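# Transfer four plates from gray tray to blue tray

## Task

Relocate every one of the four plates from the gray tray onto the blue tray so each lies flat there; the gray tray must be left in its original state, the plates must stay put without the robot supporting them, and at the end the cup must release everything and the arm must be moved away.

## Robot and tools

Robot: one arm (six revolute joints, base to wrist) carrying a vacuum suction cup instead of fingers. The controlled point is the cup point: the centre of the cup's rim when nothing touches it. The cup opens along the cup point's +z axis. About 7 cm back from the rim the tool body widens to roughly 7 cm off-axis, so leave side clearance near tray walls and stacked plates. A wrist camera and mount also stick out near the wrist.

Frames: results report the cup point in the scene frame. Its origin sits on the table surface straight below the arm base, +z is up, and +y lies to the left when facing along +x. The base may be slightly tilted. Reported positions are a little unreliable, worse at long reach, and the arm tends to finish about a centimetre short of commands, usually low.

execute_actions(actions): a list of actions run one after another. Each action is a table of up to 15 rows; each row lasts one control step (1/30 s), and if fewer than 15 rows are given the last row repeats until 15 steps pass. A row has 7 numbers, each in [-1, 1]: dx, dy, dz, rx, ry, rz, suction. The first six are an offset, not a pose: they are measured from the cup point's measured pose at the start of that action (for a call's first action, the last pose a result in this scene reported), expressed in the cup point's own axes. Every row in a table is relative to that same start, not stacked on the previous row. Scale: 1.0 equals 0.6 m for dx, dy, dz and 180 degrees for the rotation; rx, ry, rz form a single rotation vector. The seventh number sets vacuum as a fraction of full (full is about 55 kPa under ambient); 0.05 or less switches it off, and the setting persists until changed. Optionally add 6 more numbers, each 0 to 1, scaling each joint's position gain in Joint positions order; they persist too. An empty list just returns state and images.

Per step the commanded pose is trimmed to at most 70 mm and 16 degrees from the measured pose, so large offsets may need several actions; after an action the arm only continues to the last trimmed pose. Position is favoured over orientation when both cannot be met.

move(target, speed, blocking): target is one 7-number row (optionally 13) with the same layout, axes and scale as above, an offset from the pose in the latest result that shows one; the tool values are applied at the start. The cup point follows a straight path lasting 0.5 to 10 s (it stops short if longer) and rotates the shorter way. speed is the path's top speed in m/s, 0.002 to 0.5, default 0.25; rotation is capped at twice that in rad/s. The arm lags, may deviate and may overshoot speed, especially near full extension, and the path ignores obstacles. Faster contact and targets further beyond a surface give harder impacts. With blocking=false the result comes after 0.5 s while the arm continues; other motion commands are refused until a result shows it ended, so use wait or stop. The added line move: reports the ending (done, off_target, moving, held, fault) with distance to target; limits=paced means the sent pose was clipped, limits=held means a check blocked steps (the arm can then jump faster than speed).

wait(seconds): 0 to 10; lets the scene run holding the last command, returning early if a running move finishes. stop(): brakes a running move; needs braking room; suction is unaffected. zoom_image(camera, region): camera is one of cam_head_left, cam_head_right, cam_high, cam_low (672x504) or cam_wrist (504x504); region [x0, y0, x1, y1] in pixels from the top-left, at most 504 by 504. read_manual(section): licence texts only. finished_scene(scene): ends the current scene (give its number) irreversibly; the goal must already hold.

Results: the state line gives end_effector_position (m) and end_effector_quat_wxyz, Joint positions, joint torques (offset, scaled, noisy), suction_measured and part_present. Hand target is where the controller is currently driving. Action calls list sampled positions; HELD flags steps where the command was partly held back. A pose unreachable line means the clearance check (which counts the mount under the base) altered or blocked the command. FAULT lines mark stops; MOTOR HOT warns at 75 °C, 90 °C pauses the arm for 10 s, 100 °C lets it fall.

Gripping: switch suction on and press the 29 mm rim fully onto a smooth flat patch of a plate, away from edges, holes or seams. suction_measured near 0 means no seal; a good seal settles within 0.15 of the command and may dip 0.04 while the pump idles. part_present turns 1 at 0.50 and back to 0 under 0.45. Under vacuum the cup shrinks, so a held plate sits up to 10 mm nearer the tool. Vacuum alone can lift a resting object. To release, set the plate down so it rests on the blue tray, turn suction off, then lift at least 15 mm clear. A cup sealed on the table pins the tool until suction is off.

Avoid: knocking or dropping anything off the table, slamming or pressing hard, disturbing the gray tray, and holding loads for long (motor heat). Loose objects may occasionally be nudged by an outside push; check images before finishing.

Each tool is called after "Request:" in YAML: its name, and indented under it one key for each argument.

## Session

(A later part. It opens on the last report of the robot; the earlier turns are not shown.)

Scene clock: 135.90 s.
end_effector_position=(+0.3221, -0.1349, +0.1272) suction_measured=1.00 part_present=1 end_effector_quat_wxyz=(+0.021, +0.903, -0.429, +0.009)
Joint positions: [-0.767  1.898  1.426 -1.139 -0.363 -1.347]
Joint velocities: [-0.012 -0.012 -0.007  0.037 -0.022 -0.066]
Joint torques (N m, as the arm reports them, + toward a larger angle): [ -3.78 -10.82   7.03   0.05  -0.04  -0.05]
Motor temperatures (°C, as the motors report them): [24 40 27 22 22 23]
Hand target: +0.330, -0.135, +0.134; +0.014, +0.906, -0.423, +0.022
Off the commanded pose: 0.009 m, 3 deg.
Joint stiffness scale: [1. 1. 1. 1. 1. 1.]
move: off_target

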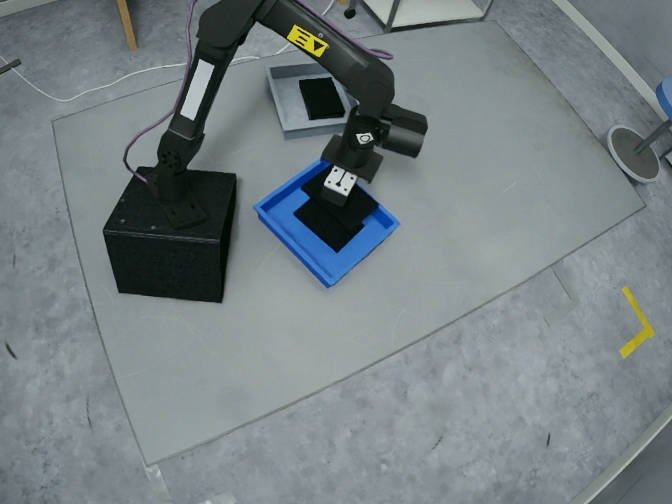

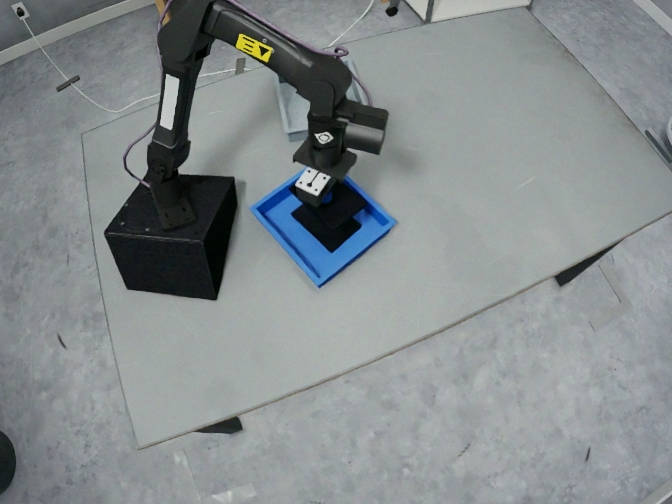

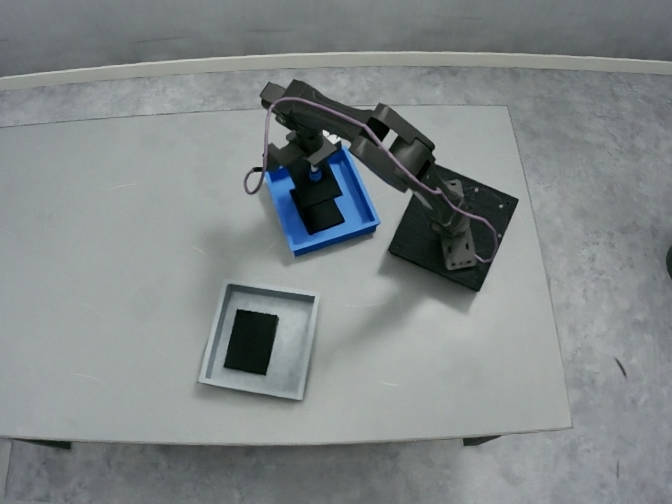

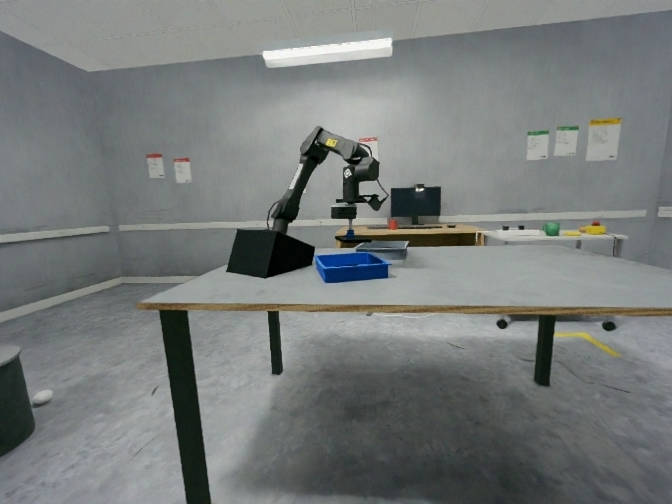

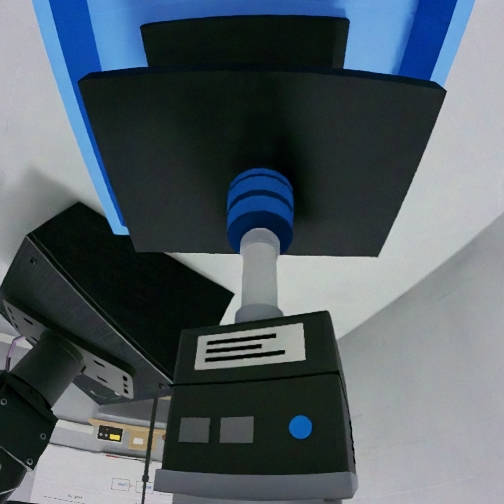

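Request:
move:
  target: [-0.022,-0.004,0.12,0.009,-0.011,0,1]
  speed: 0.12

Scene clock: 151.00 s.
end_effector_position=(+0.3119, -0.1282, +0.0553) suction_measured=1.00 part_present=1 end_effector_quat_wxyz=(+0.007, +0.905, -0.426, -0.006)
Joint positions: [-0.7    1.965  1.23  -0.888 -0.386 -1.294]
Joint velocities: [ 0.002 -0.012 -0.032 -0.022 -0.007  0.022]
Joint torques (N m, as the arm reports them, + toward a larger angle): [ -3.42 -11.11   4.43   0.13  -0.09   0.12]
Motor temperatures (°C, as the motors report them): [24 37 28 22 22 23]
Hand target: +0.315, -0.126, +0.055; -0.001, +0.903, -0.429, -0.001
Off the commanded pose: 0.004 m, 1 deg.
Joint stiffness scale: [1. 1. 1. 1. 1. 1.]
move: done

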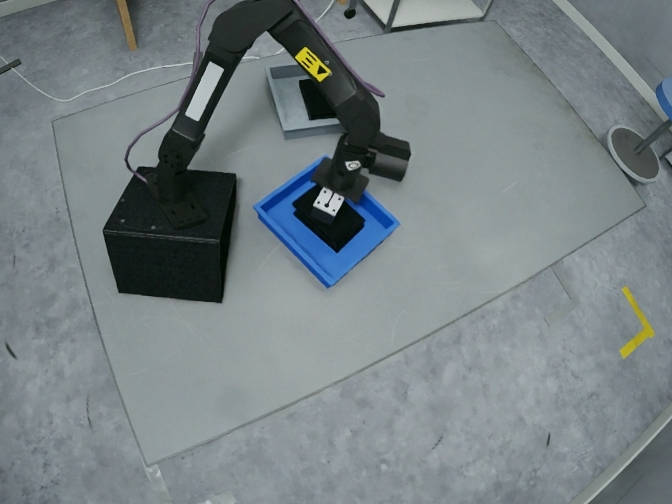

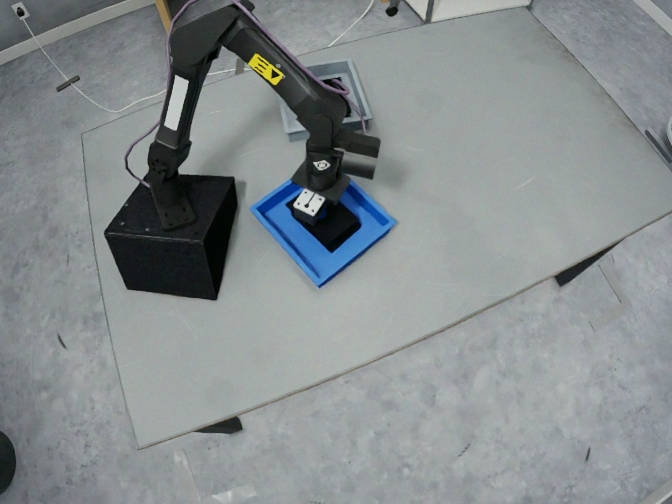

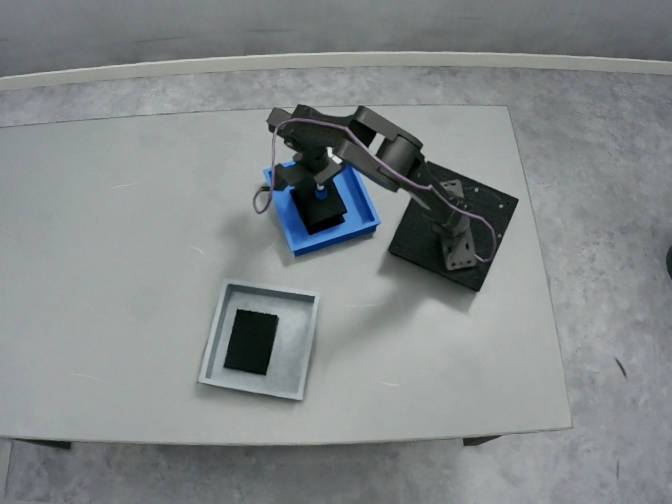

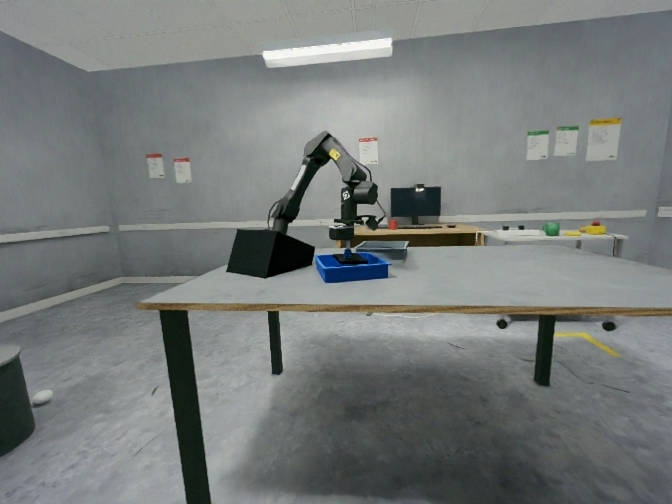

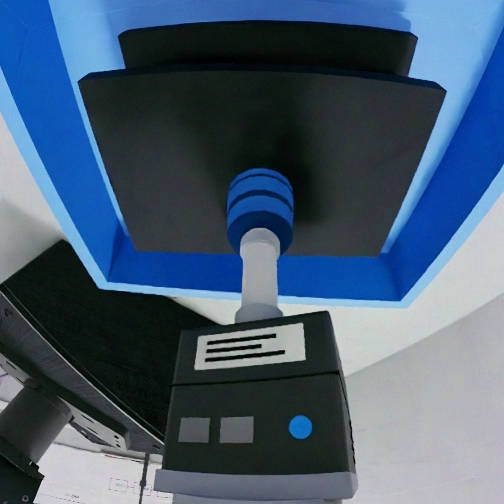

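Shift about 1 cm in −y.

Request:
move:
  target: [0.003,-0.02,0.066,0.006,0,0,1]
  speed: 0.04

Request:
execute_actions:
  actions:
    - [[0,0,0,0,0,0,0]]

Request:
move:
  target: [0,0,-0.16,0.004,0,0,0]
  speed: 0.2

Request:
move:
  target: [-0.3,-0.578,0,0.012,0.008,0.183,0]
  speed: 0.35

Scene clock: 165.17 s.
end_effector_position=(+0.3167, -0.1244, +0.0220) suction_measured=0.98 part_present=1 end_effector_quat_wxyz=(+0.008, +0.904, -0.427, -0.009)
Joint positions: [-0.645  2.025  1.191 -0.772 -0.387 -1.236]
Joint velocities: [ 0.002  0.007 -0.007  0.007 -0.066 -0.007]
Joint torques (N m, as the arm reports them, + toward a larger angle): [ -3.02 -10.03   3.63   0.31  -0.1    0.16]
Motor temperatures (°C, as the motors report them): [24 36 27 22 22 23]
Hand target: +0.321, -0.121, +0.016; -0.002, +0.905, -0.426, -0.003
Off the commanded pose: 0.008 m, 1 deg.
Joint stiffness scale: [1. 1. 1. 1. 1. 1.]
move: done

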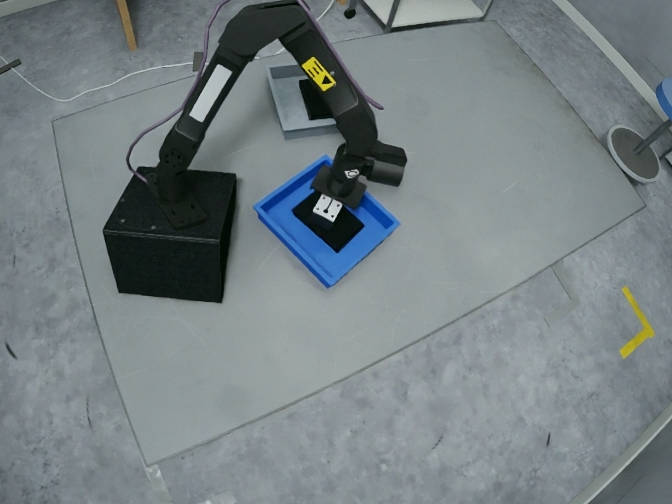

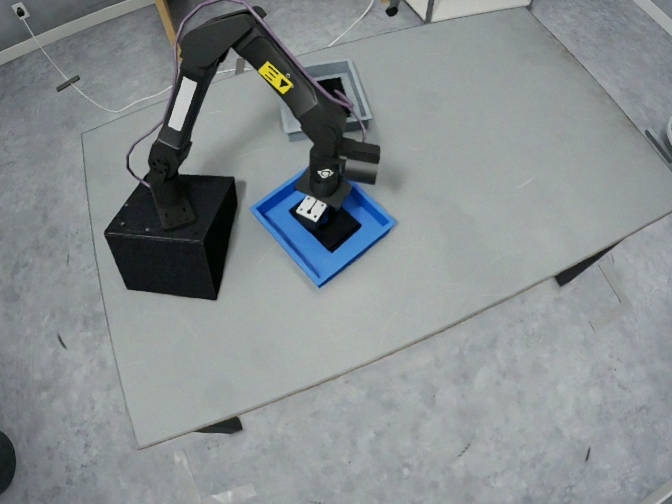

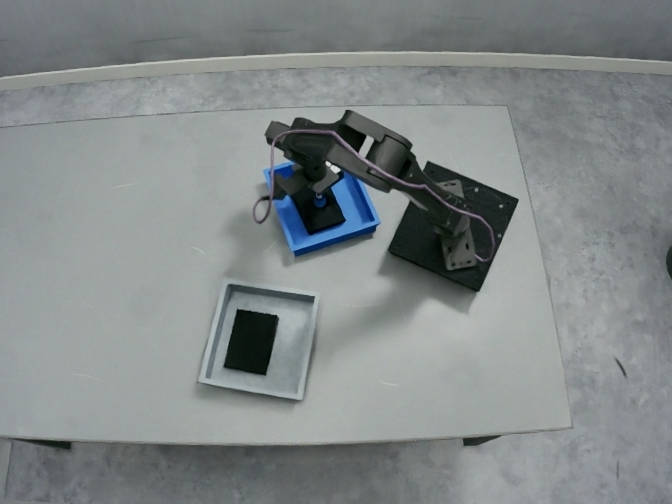

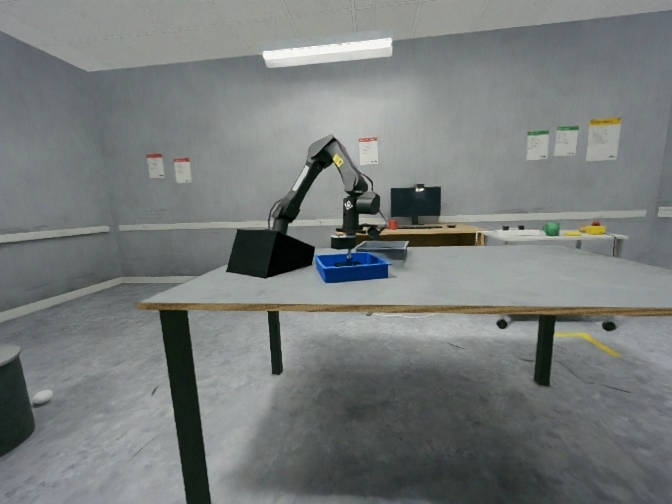

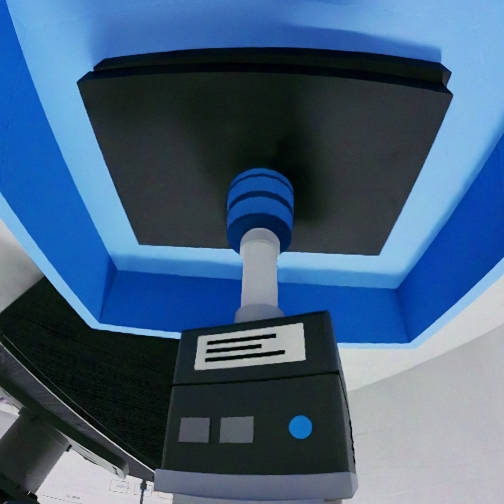

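Scene clock: 165.67 s.
end_effector_position=(+0.3163, -0.1241, +0.0232) suction_measured=0.00 part_present=0 end_effector_quat_wxyz=(+0.009, +0.904, -0.427, -0.010)
Joint positions: [-0.645  2.022  1.191 -0.776 -0.385 -1.236]
Joint velocities: [-0.002 -0.012 -0.017  0.022  0.066 -0.007]
Joint torques (N m, as the arm reports them, + toward a larger angle): [ -3.52 -10.61   4.8   -0.01   0.06   0.04]
Motor temperatures (°C, as the motors report them): [24 36 27 22 22 23]
Hand target: +0.317, -0.124, +0.022; +0.008, +0.904, -0.427, -0.009
Off the commanded pose: 0.001 m, 0 deg.
Joint stiffness scale: [1. 1. 1. 1. 1. 1.]
Step readings (end_effector_position):
0: (+0.3167, -0.1244, +0.0220)
1: (+0.3165, -0.1242, +0.0220)
2: (+0.3164, -0.1241, +0.0226)
4: (+0.3163, -0.1241, +0.0232)
8: (+0.3163, -0.1241, +0.0232)
15: end_effector_position above

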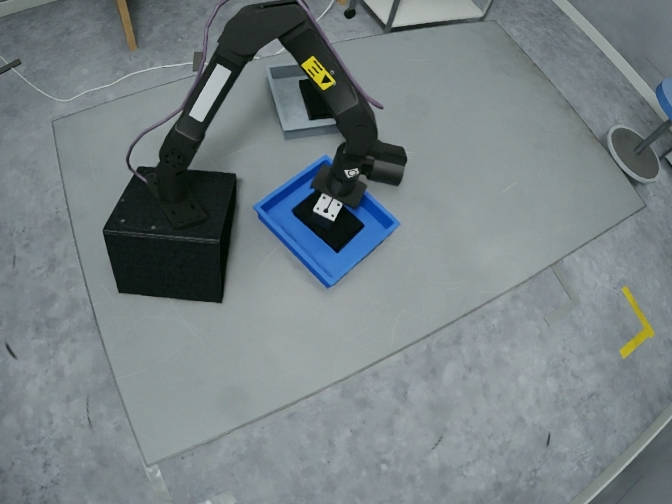

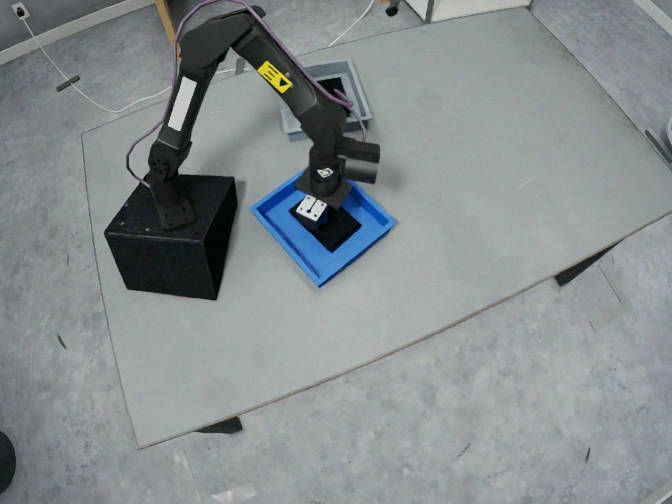

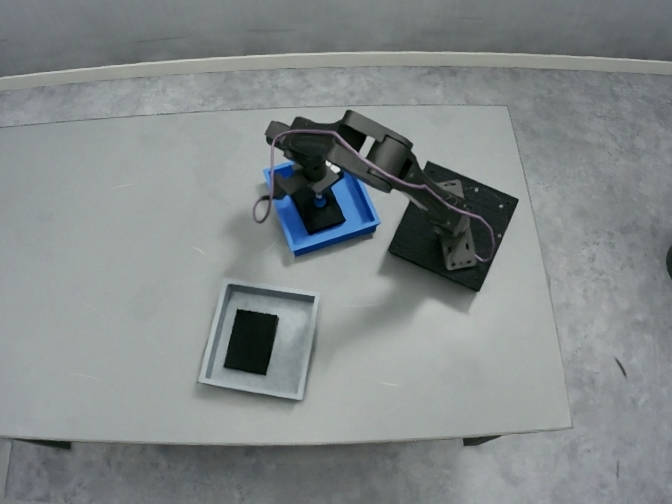

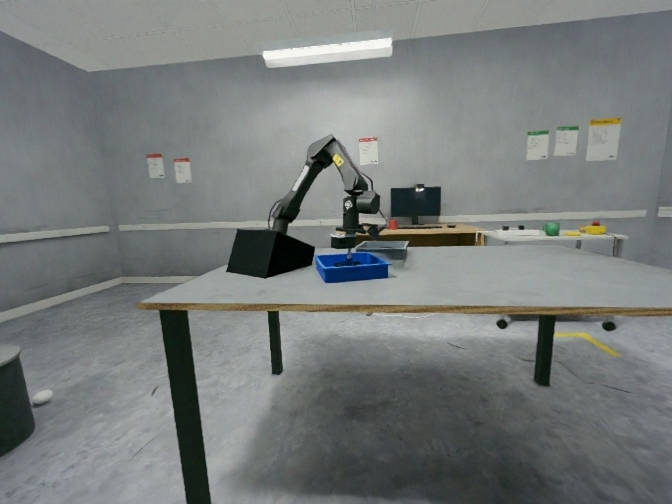

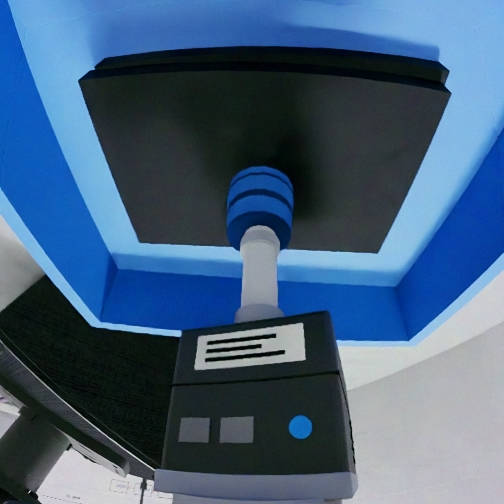

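Scene clock: 166.87 s.
end_effector_position=(+0.3163, -0.1209, +0.1110) suction_measured=0.00 part_present=0 end_effector_quat_wxyz=(+0.007, +0.904, -0.426, -0.015)
Joint positions: [-0.739  1.916  1.395 -1.136 -0.382 -1.343]
Joint velocities: [-0.007  0.017 -0.002 -0.081 -0.022  0.066]
Joint torques (N m, as the arm reports them, + toward a larger angle): [ -4.42 -10.89   7.23  -0.2    0.04  -0.05]
Motor temperatures (°C, as the motors report them): [24 36 27 22 22 23]
Hand target: +0.320, -0.124, +0.119; +0.005, +0.904, -0.427, -0.007
Off the commanded pose: 0.009 m, 1 deg.
Joint stiffness scale: [1. 1. 1. 1. 1. 1.]
move: done

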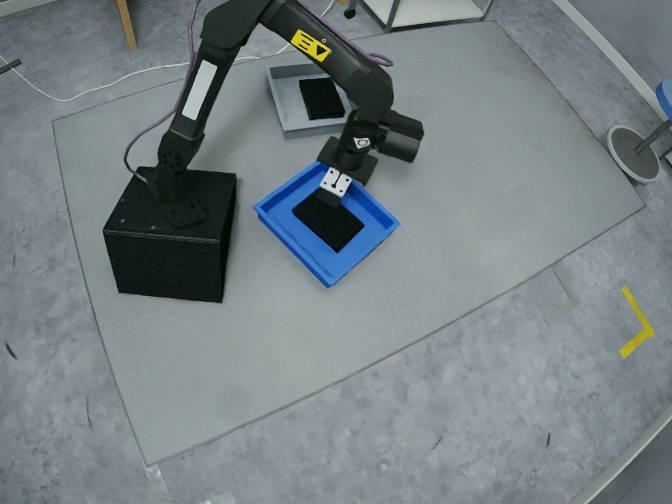

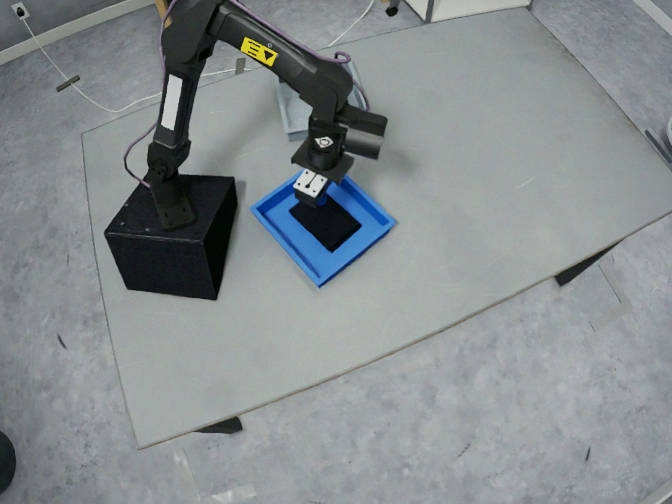

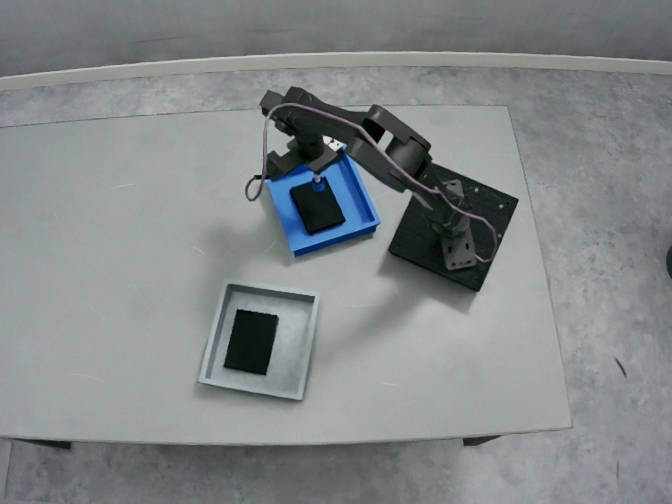

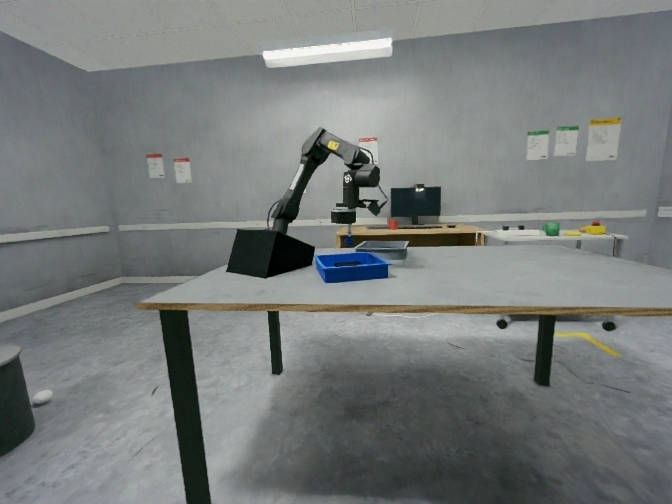

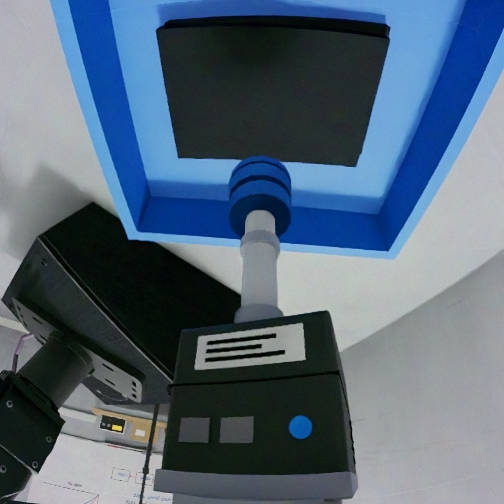

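Scene clock: 169.07 s.
end_effector_position=(+0.4626, +0.2520, +0.1025) suction_measured=0.00 part_present=0 end_effector_quat_wxyz=(-0.011, +0.751, -0.660, -0.016)
Joint positions: [ 0.213  2.233  2.453 -1.483 -0.312  0.236]
Joint velocities: [-0.002  0.002  0.012  0.007  0.037 -0.051]
Joint torques (N m, as the arm reports them, + toward a larger angle): [ -3.83 -16.39   7.85  -0.14   0.12   0.11]
Motor temperatures (°C, as the motors report them): [24 37 27 22 22 23]
Hand target: +0.469, +0.245, +0.109; -0.013, +0.745, -0.667, -0.005
Off the commanded pose: 0.015 m, 3 deg.
Joint stiffness scale: [1. 1. 1. 1. 1. 1.]
move: off_target

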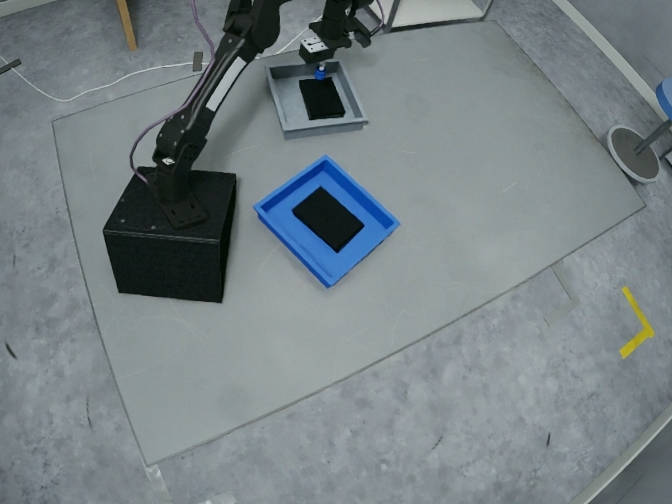

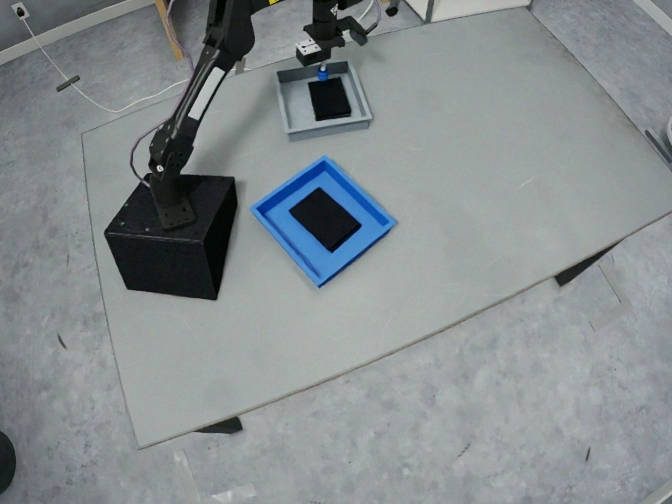

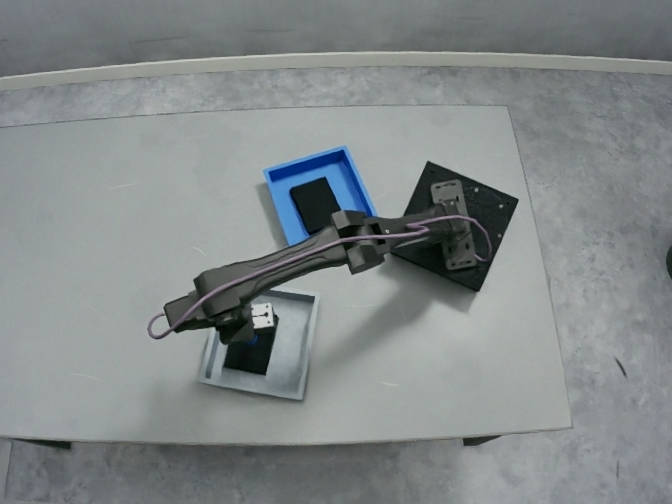

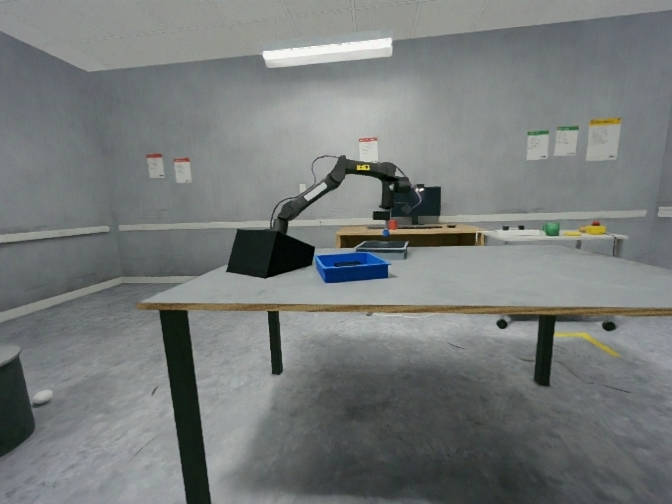

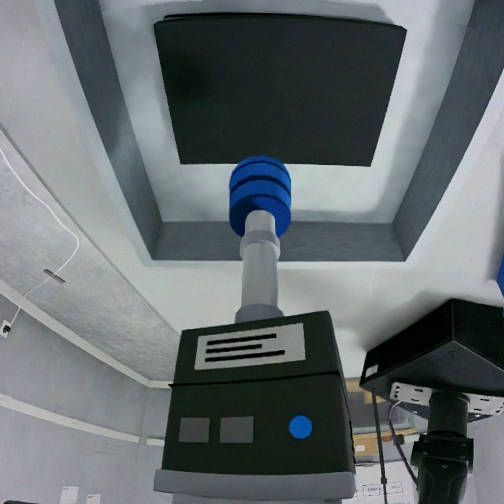

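Request:
move:
  target: [0.022,-0.032,0.078,0.007,0.014,0,0]
  speed: 0.12

Request:
move:
  target: [0,-0.008,0.05,0.004,0,0,1]
  speed: 0.05

Request:
wait:
  seconds: 0.5

Request:
move:
  target: [0,0,-0.165,0.008,0,0,1]
  speed: 0.08

Scene clock: 179.93 s.
end_effector_position=(+0.4775, +0.2427, +0.0525) suction_measured=0.00 part_present=0 end_effector_quat_wxyz=(+0.000, +0.751, -0.660, -0.004)
Joint positions: [ 0.228  2.305  2.39  -1.354 -0.275  0.248]
Joint velocities: [ 0.002  0.007  0.012 -0.022  0.007  0.066]
Joint torques (N m, as the arm reports them, + toward a larger angle): [ -2.94 -18.69   5.25   0.09   0.09   0.13]
Motor temperatures (°C, as the motors report them): [24 39 28 21 22 23]
Hand target: +0.482, +0.243, +0.055; -0.005, +0.751, -0.660, +0.007
Off the commanded pose: 0.006 m, 1 deg.
Joint stiffness scale: [1. 1. 1. 1. 1. 1.]
move: done

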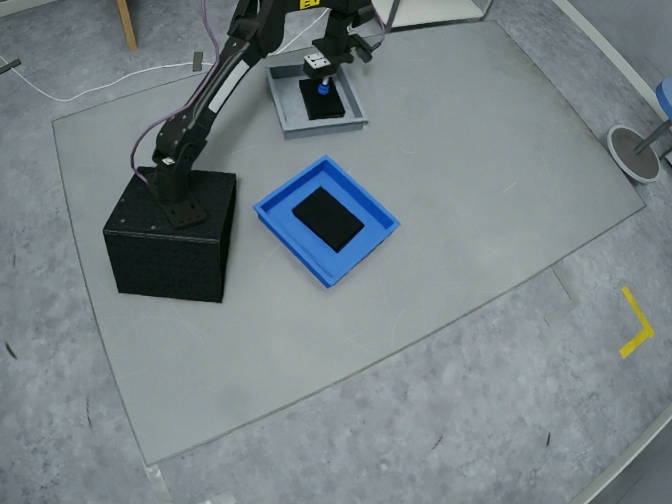

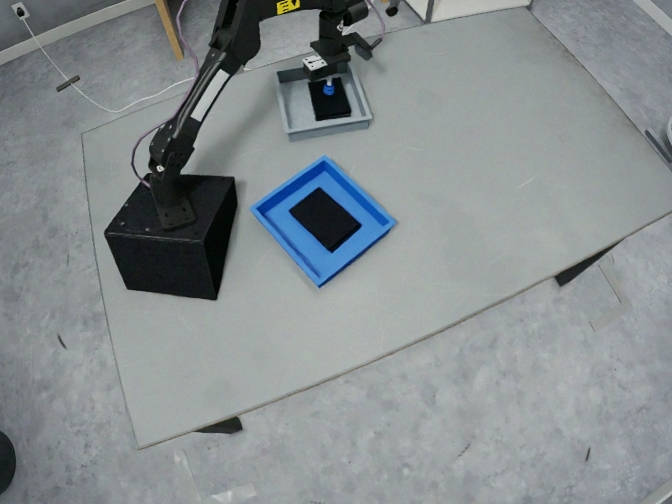

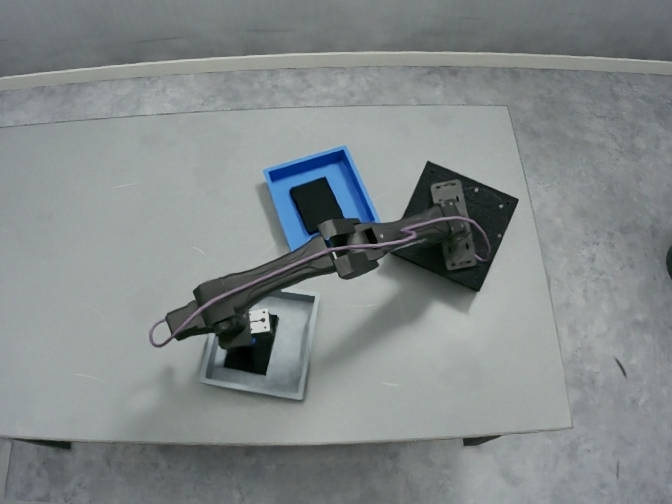

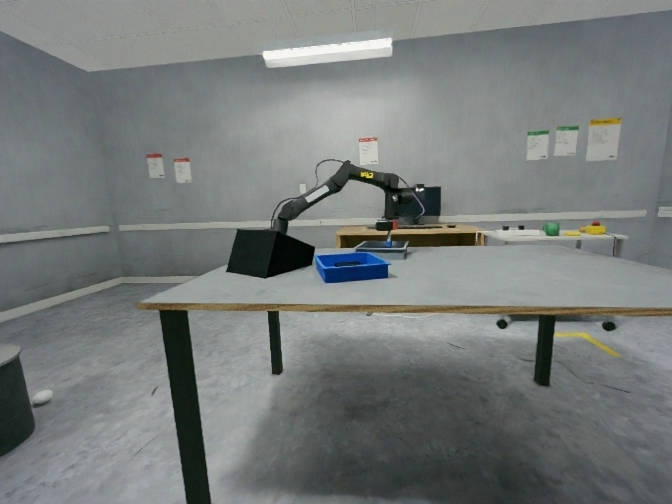

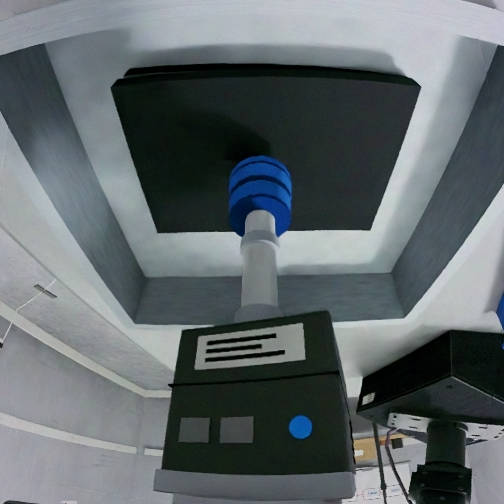

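Scene clock: 180.93 s.
end_effector_position=(+0.4763, +0.2412, +0.0282) suction_measured=0.66 part_present=1 end_effector_quat_wxyz=(+0.003, +0.751, -0.661, -0.007)
Joint positions: [ 0.24   2.31   2.306 -1.268 -0.274  0.259]
Joint velocities: [-0.002  0.007  0.002  0.037 -0.022  0.037]
Joint torques (N m, as the arm reports them, + toward a larger angle): [ -2.74 -17.16   4.84   0.26   0.11   0.14]
Motor temperatures (°C, as the motors report them): [24 39 28 21 22 23]
Hand target: +0.482, +0.243, +0.023; -0.004, +0.751, -0.660, -0.001
Off the commanded pose: 0.008 m, 1 deg.
Joint stiffness scale: [1. 1. 1. 1. 1. 1.]
move: done

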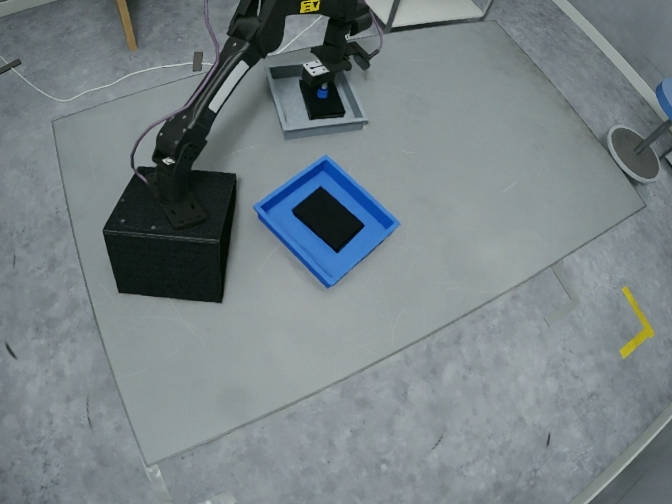

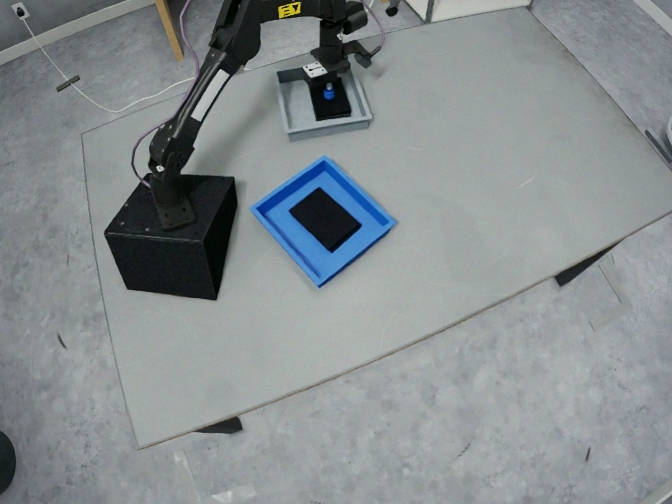

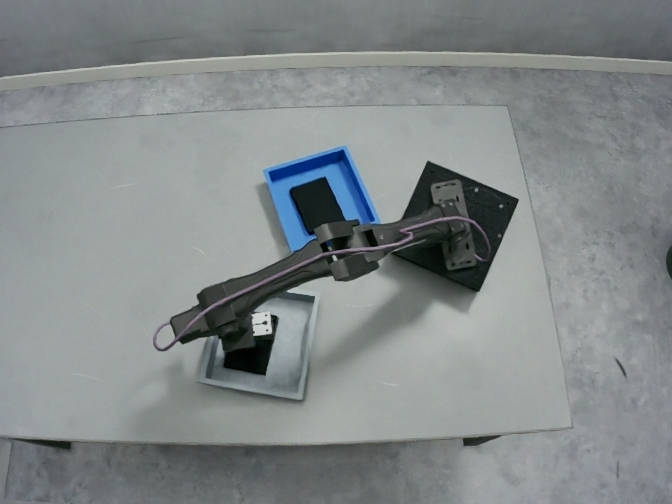

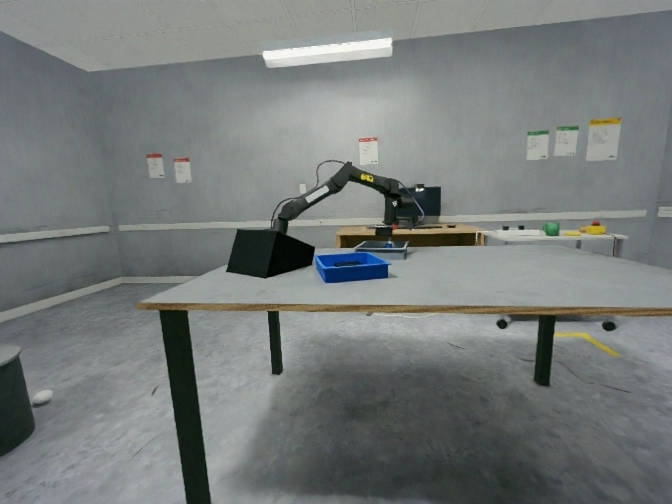

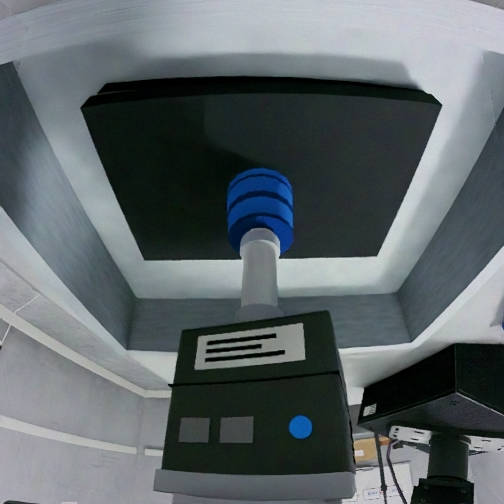

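Scene clock: 181.43 s.
end_effector_position=(+0.4764, +0.2413, +0.0282) suction_measured=0.95 part_present=1 end_effector_quat_wxyz=(+0.003, +0.751, -0.661, -0.006)
Joint positions: [ 0.24   2.31   2.306 -1.268 -0.274  0.26 ]
Joint velocities: [-0.002 -0.012 -0.017  0.007 -0.007  0.022]
Joint torques (N m, as the arm reports them, + toward a larger angle): [ -2.72 -17.14   4.88   0.26   0.06   0.13]
Motor temperatures (°C, as the motors report them): [24 39 28 22 22 23]
Hand target: +0.482, +0.243, +0.023; -0.004, +0.751, -0.660, -0.001
Off the commanded pose: 0.008 m, 1 deg.
Joint stiffness scale: [1. 1. 1. 1. 1. 1.]
wait: 0.50 s; at rest by 0.17 s

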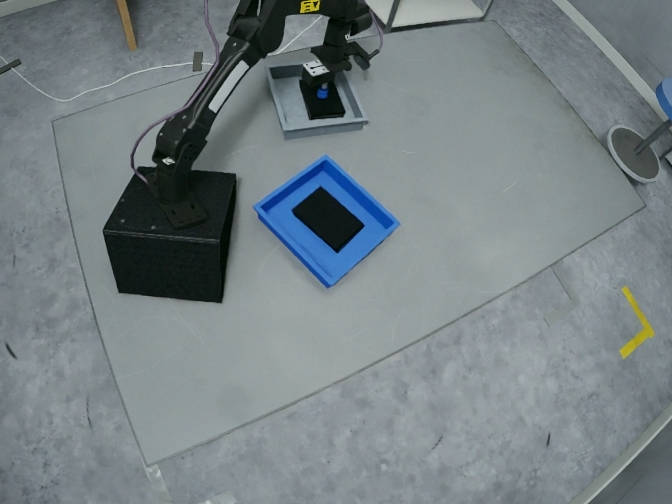

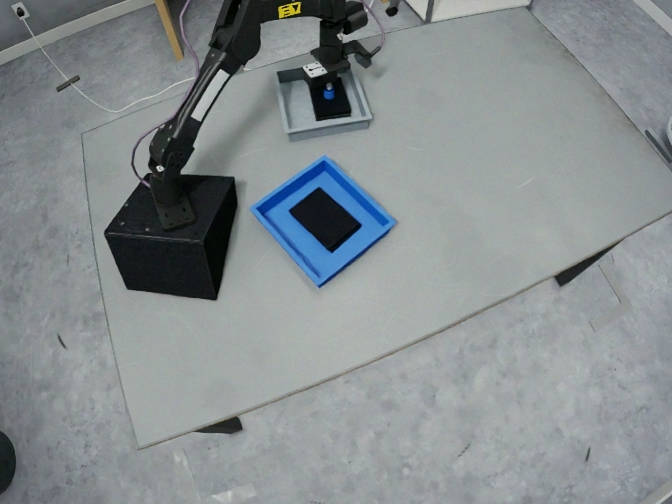

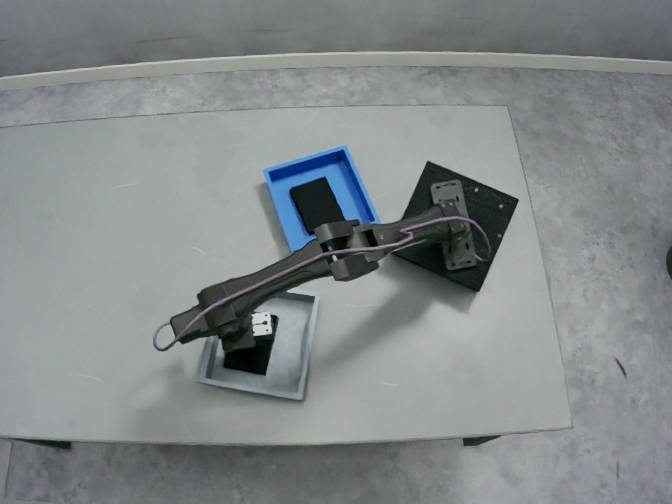

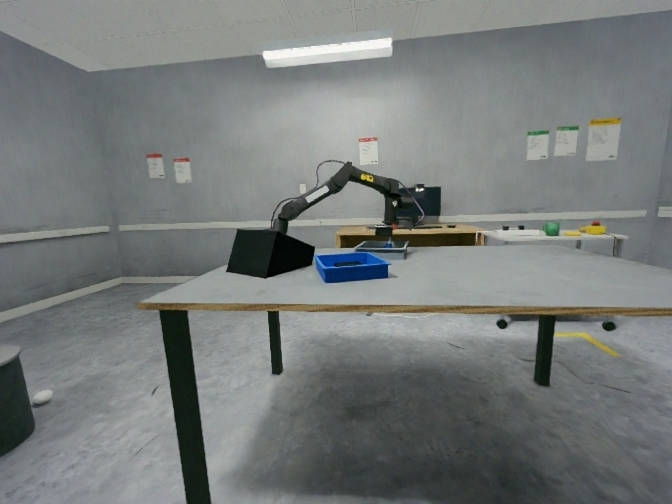

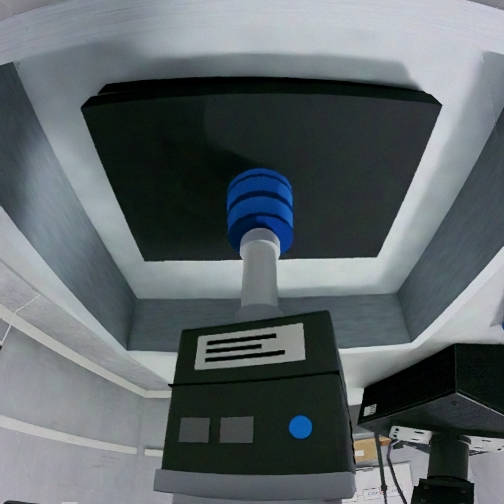

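Scene clock: 183.13 s.
end_effector_position=(+0.4742, +0.2442, +0.1089) suction_measured=1.00 part_present=1 end_effector_quat_wxyz=(-0.008, +0.752, -0.659, +0.004)
Joint positions: [ 0.203  2.288  2.58  -1.545 -0.277  0.227]
Joint velocities: [-0.022 -0.012  0.007  0.037 -0.022  0.022]
Joint torques (N m, as the arm reports them, + toward a larger angle): [ -4.32 -19.91   6.74  -0.12  -0.06  -0.02]
Motor temperatures (°C, as the motors report them): [24 40 28 21 22 23]
Hand target: +0.478, +0.242, +0.127; -0.022, +0.751, -0.660, +0.011
Off the commanded pose: 0.019 m, 0 deg.
Joint stiffness scale: [1. 1. 1. 1. 1. 1.]
joint sent to its limit — the command would take joint 4 (wrist pitch) past its lower limit, so that joint was sent only as far as its limit.
move: off_target

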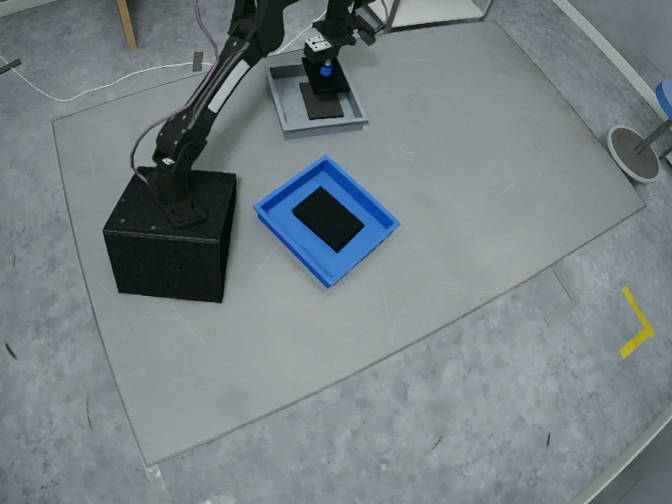

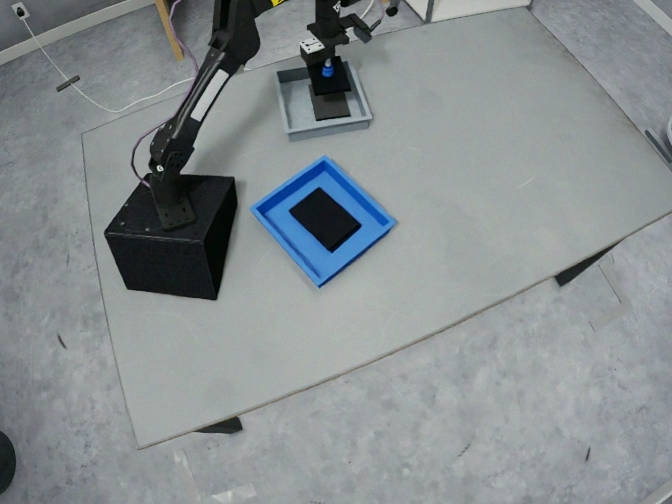

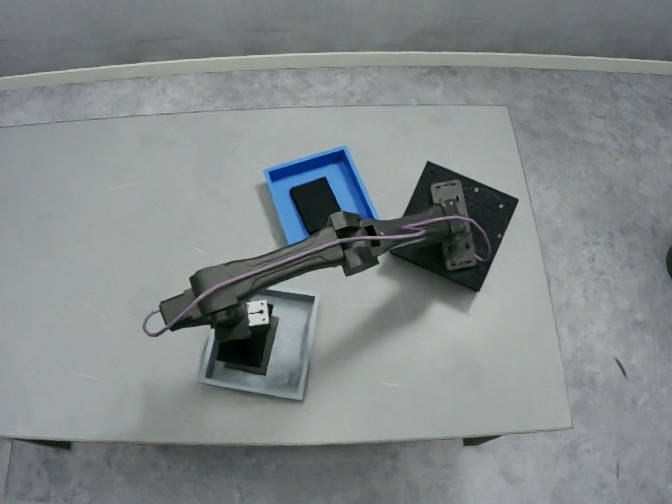

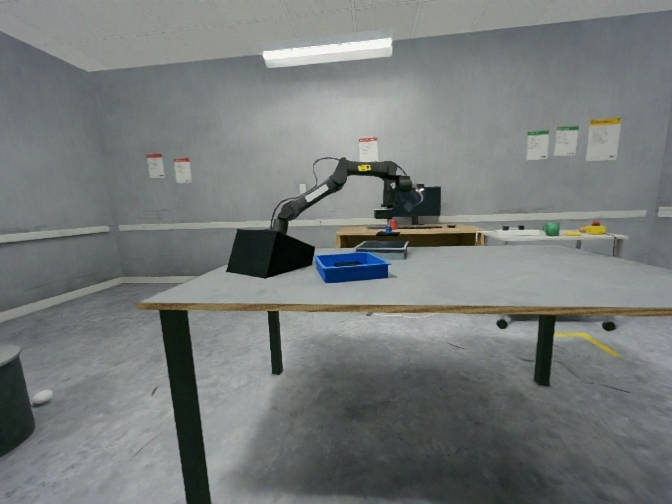

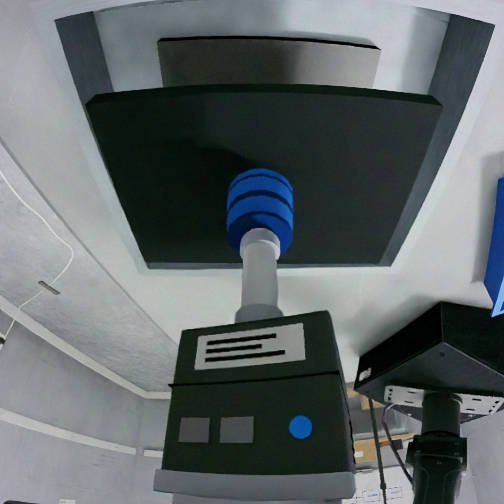

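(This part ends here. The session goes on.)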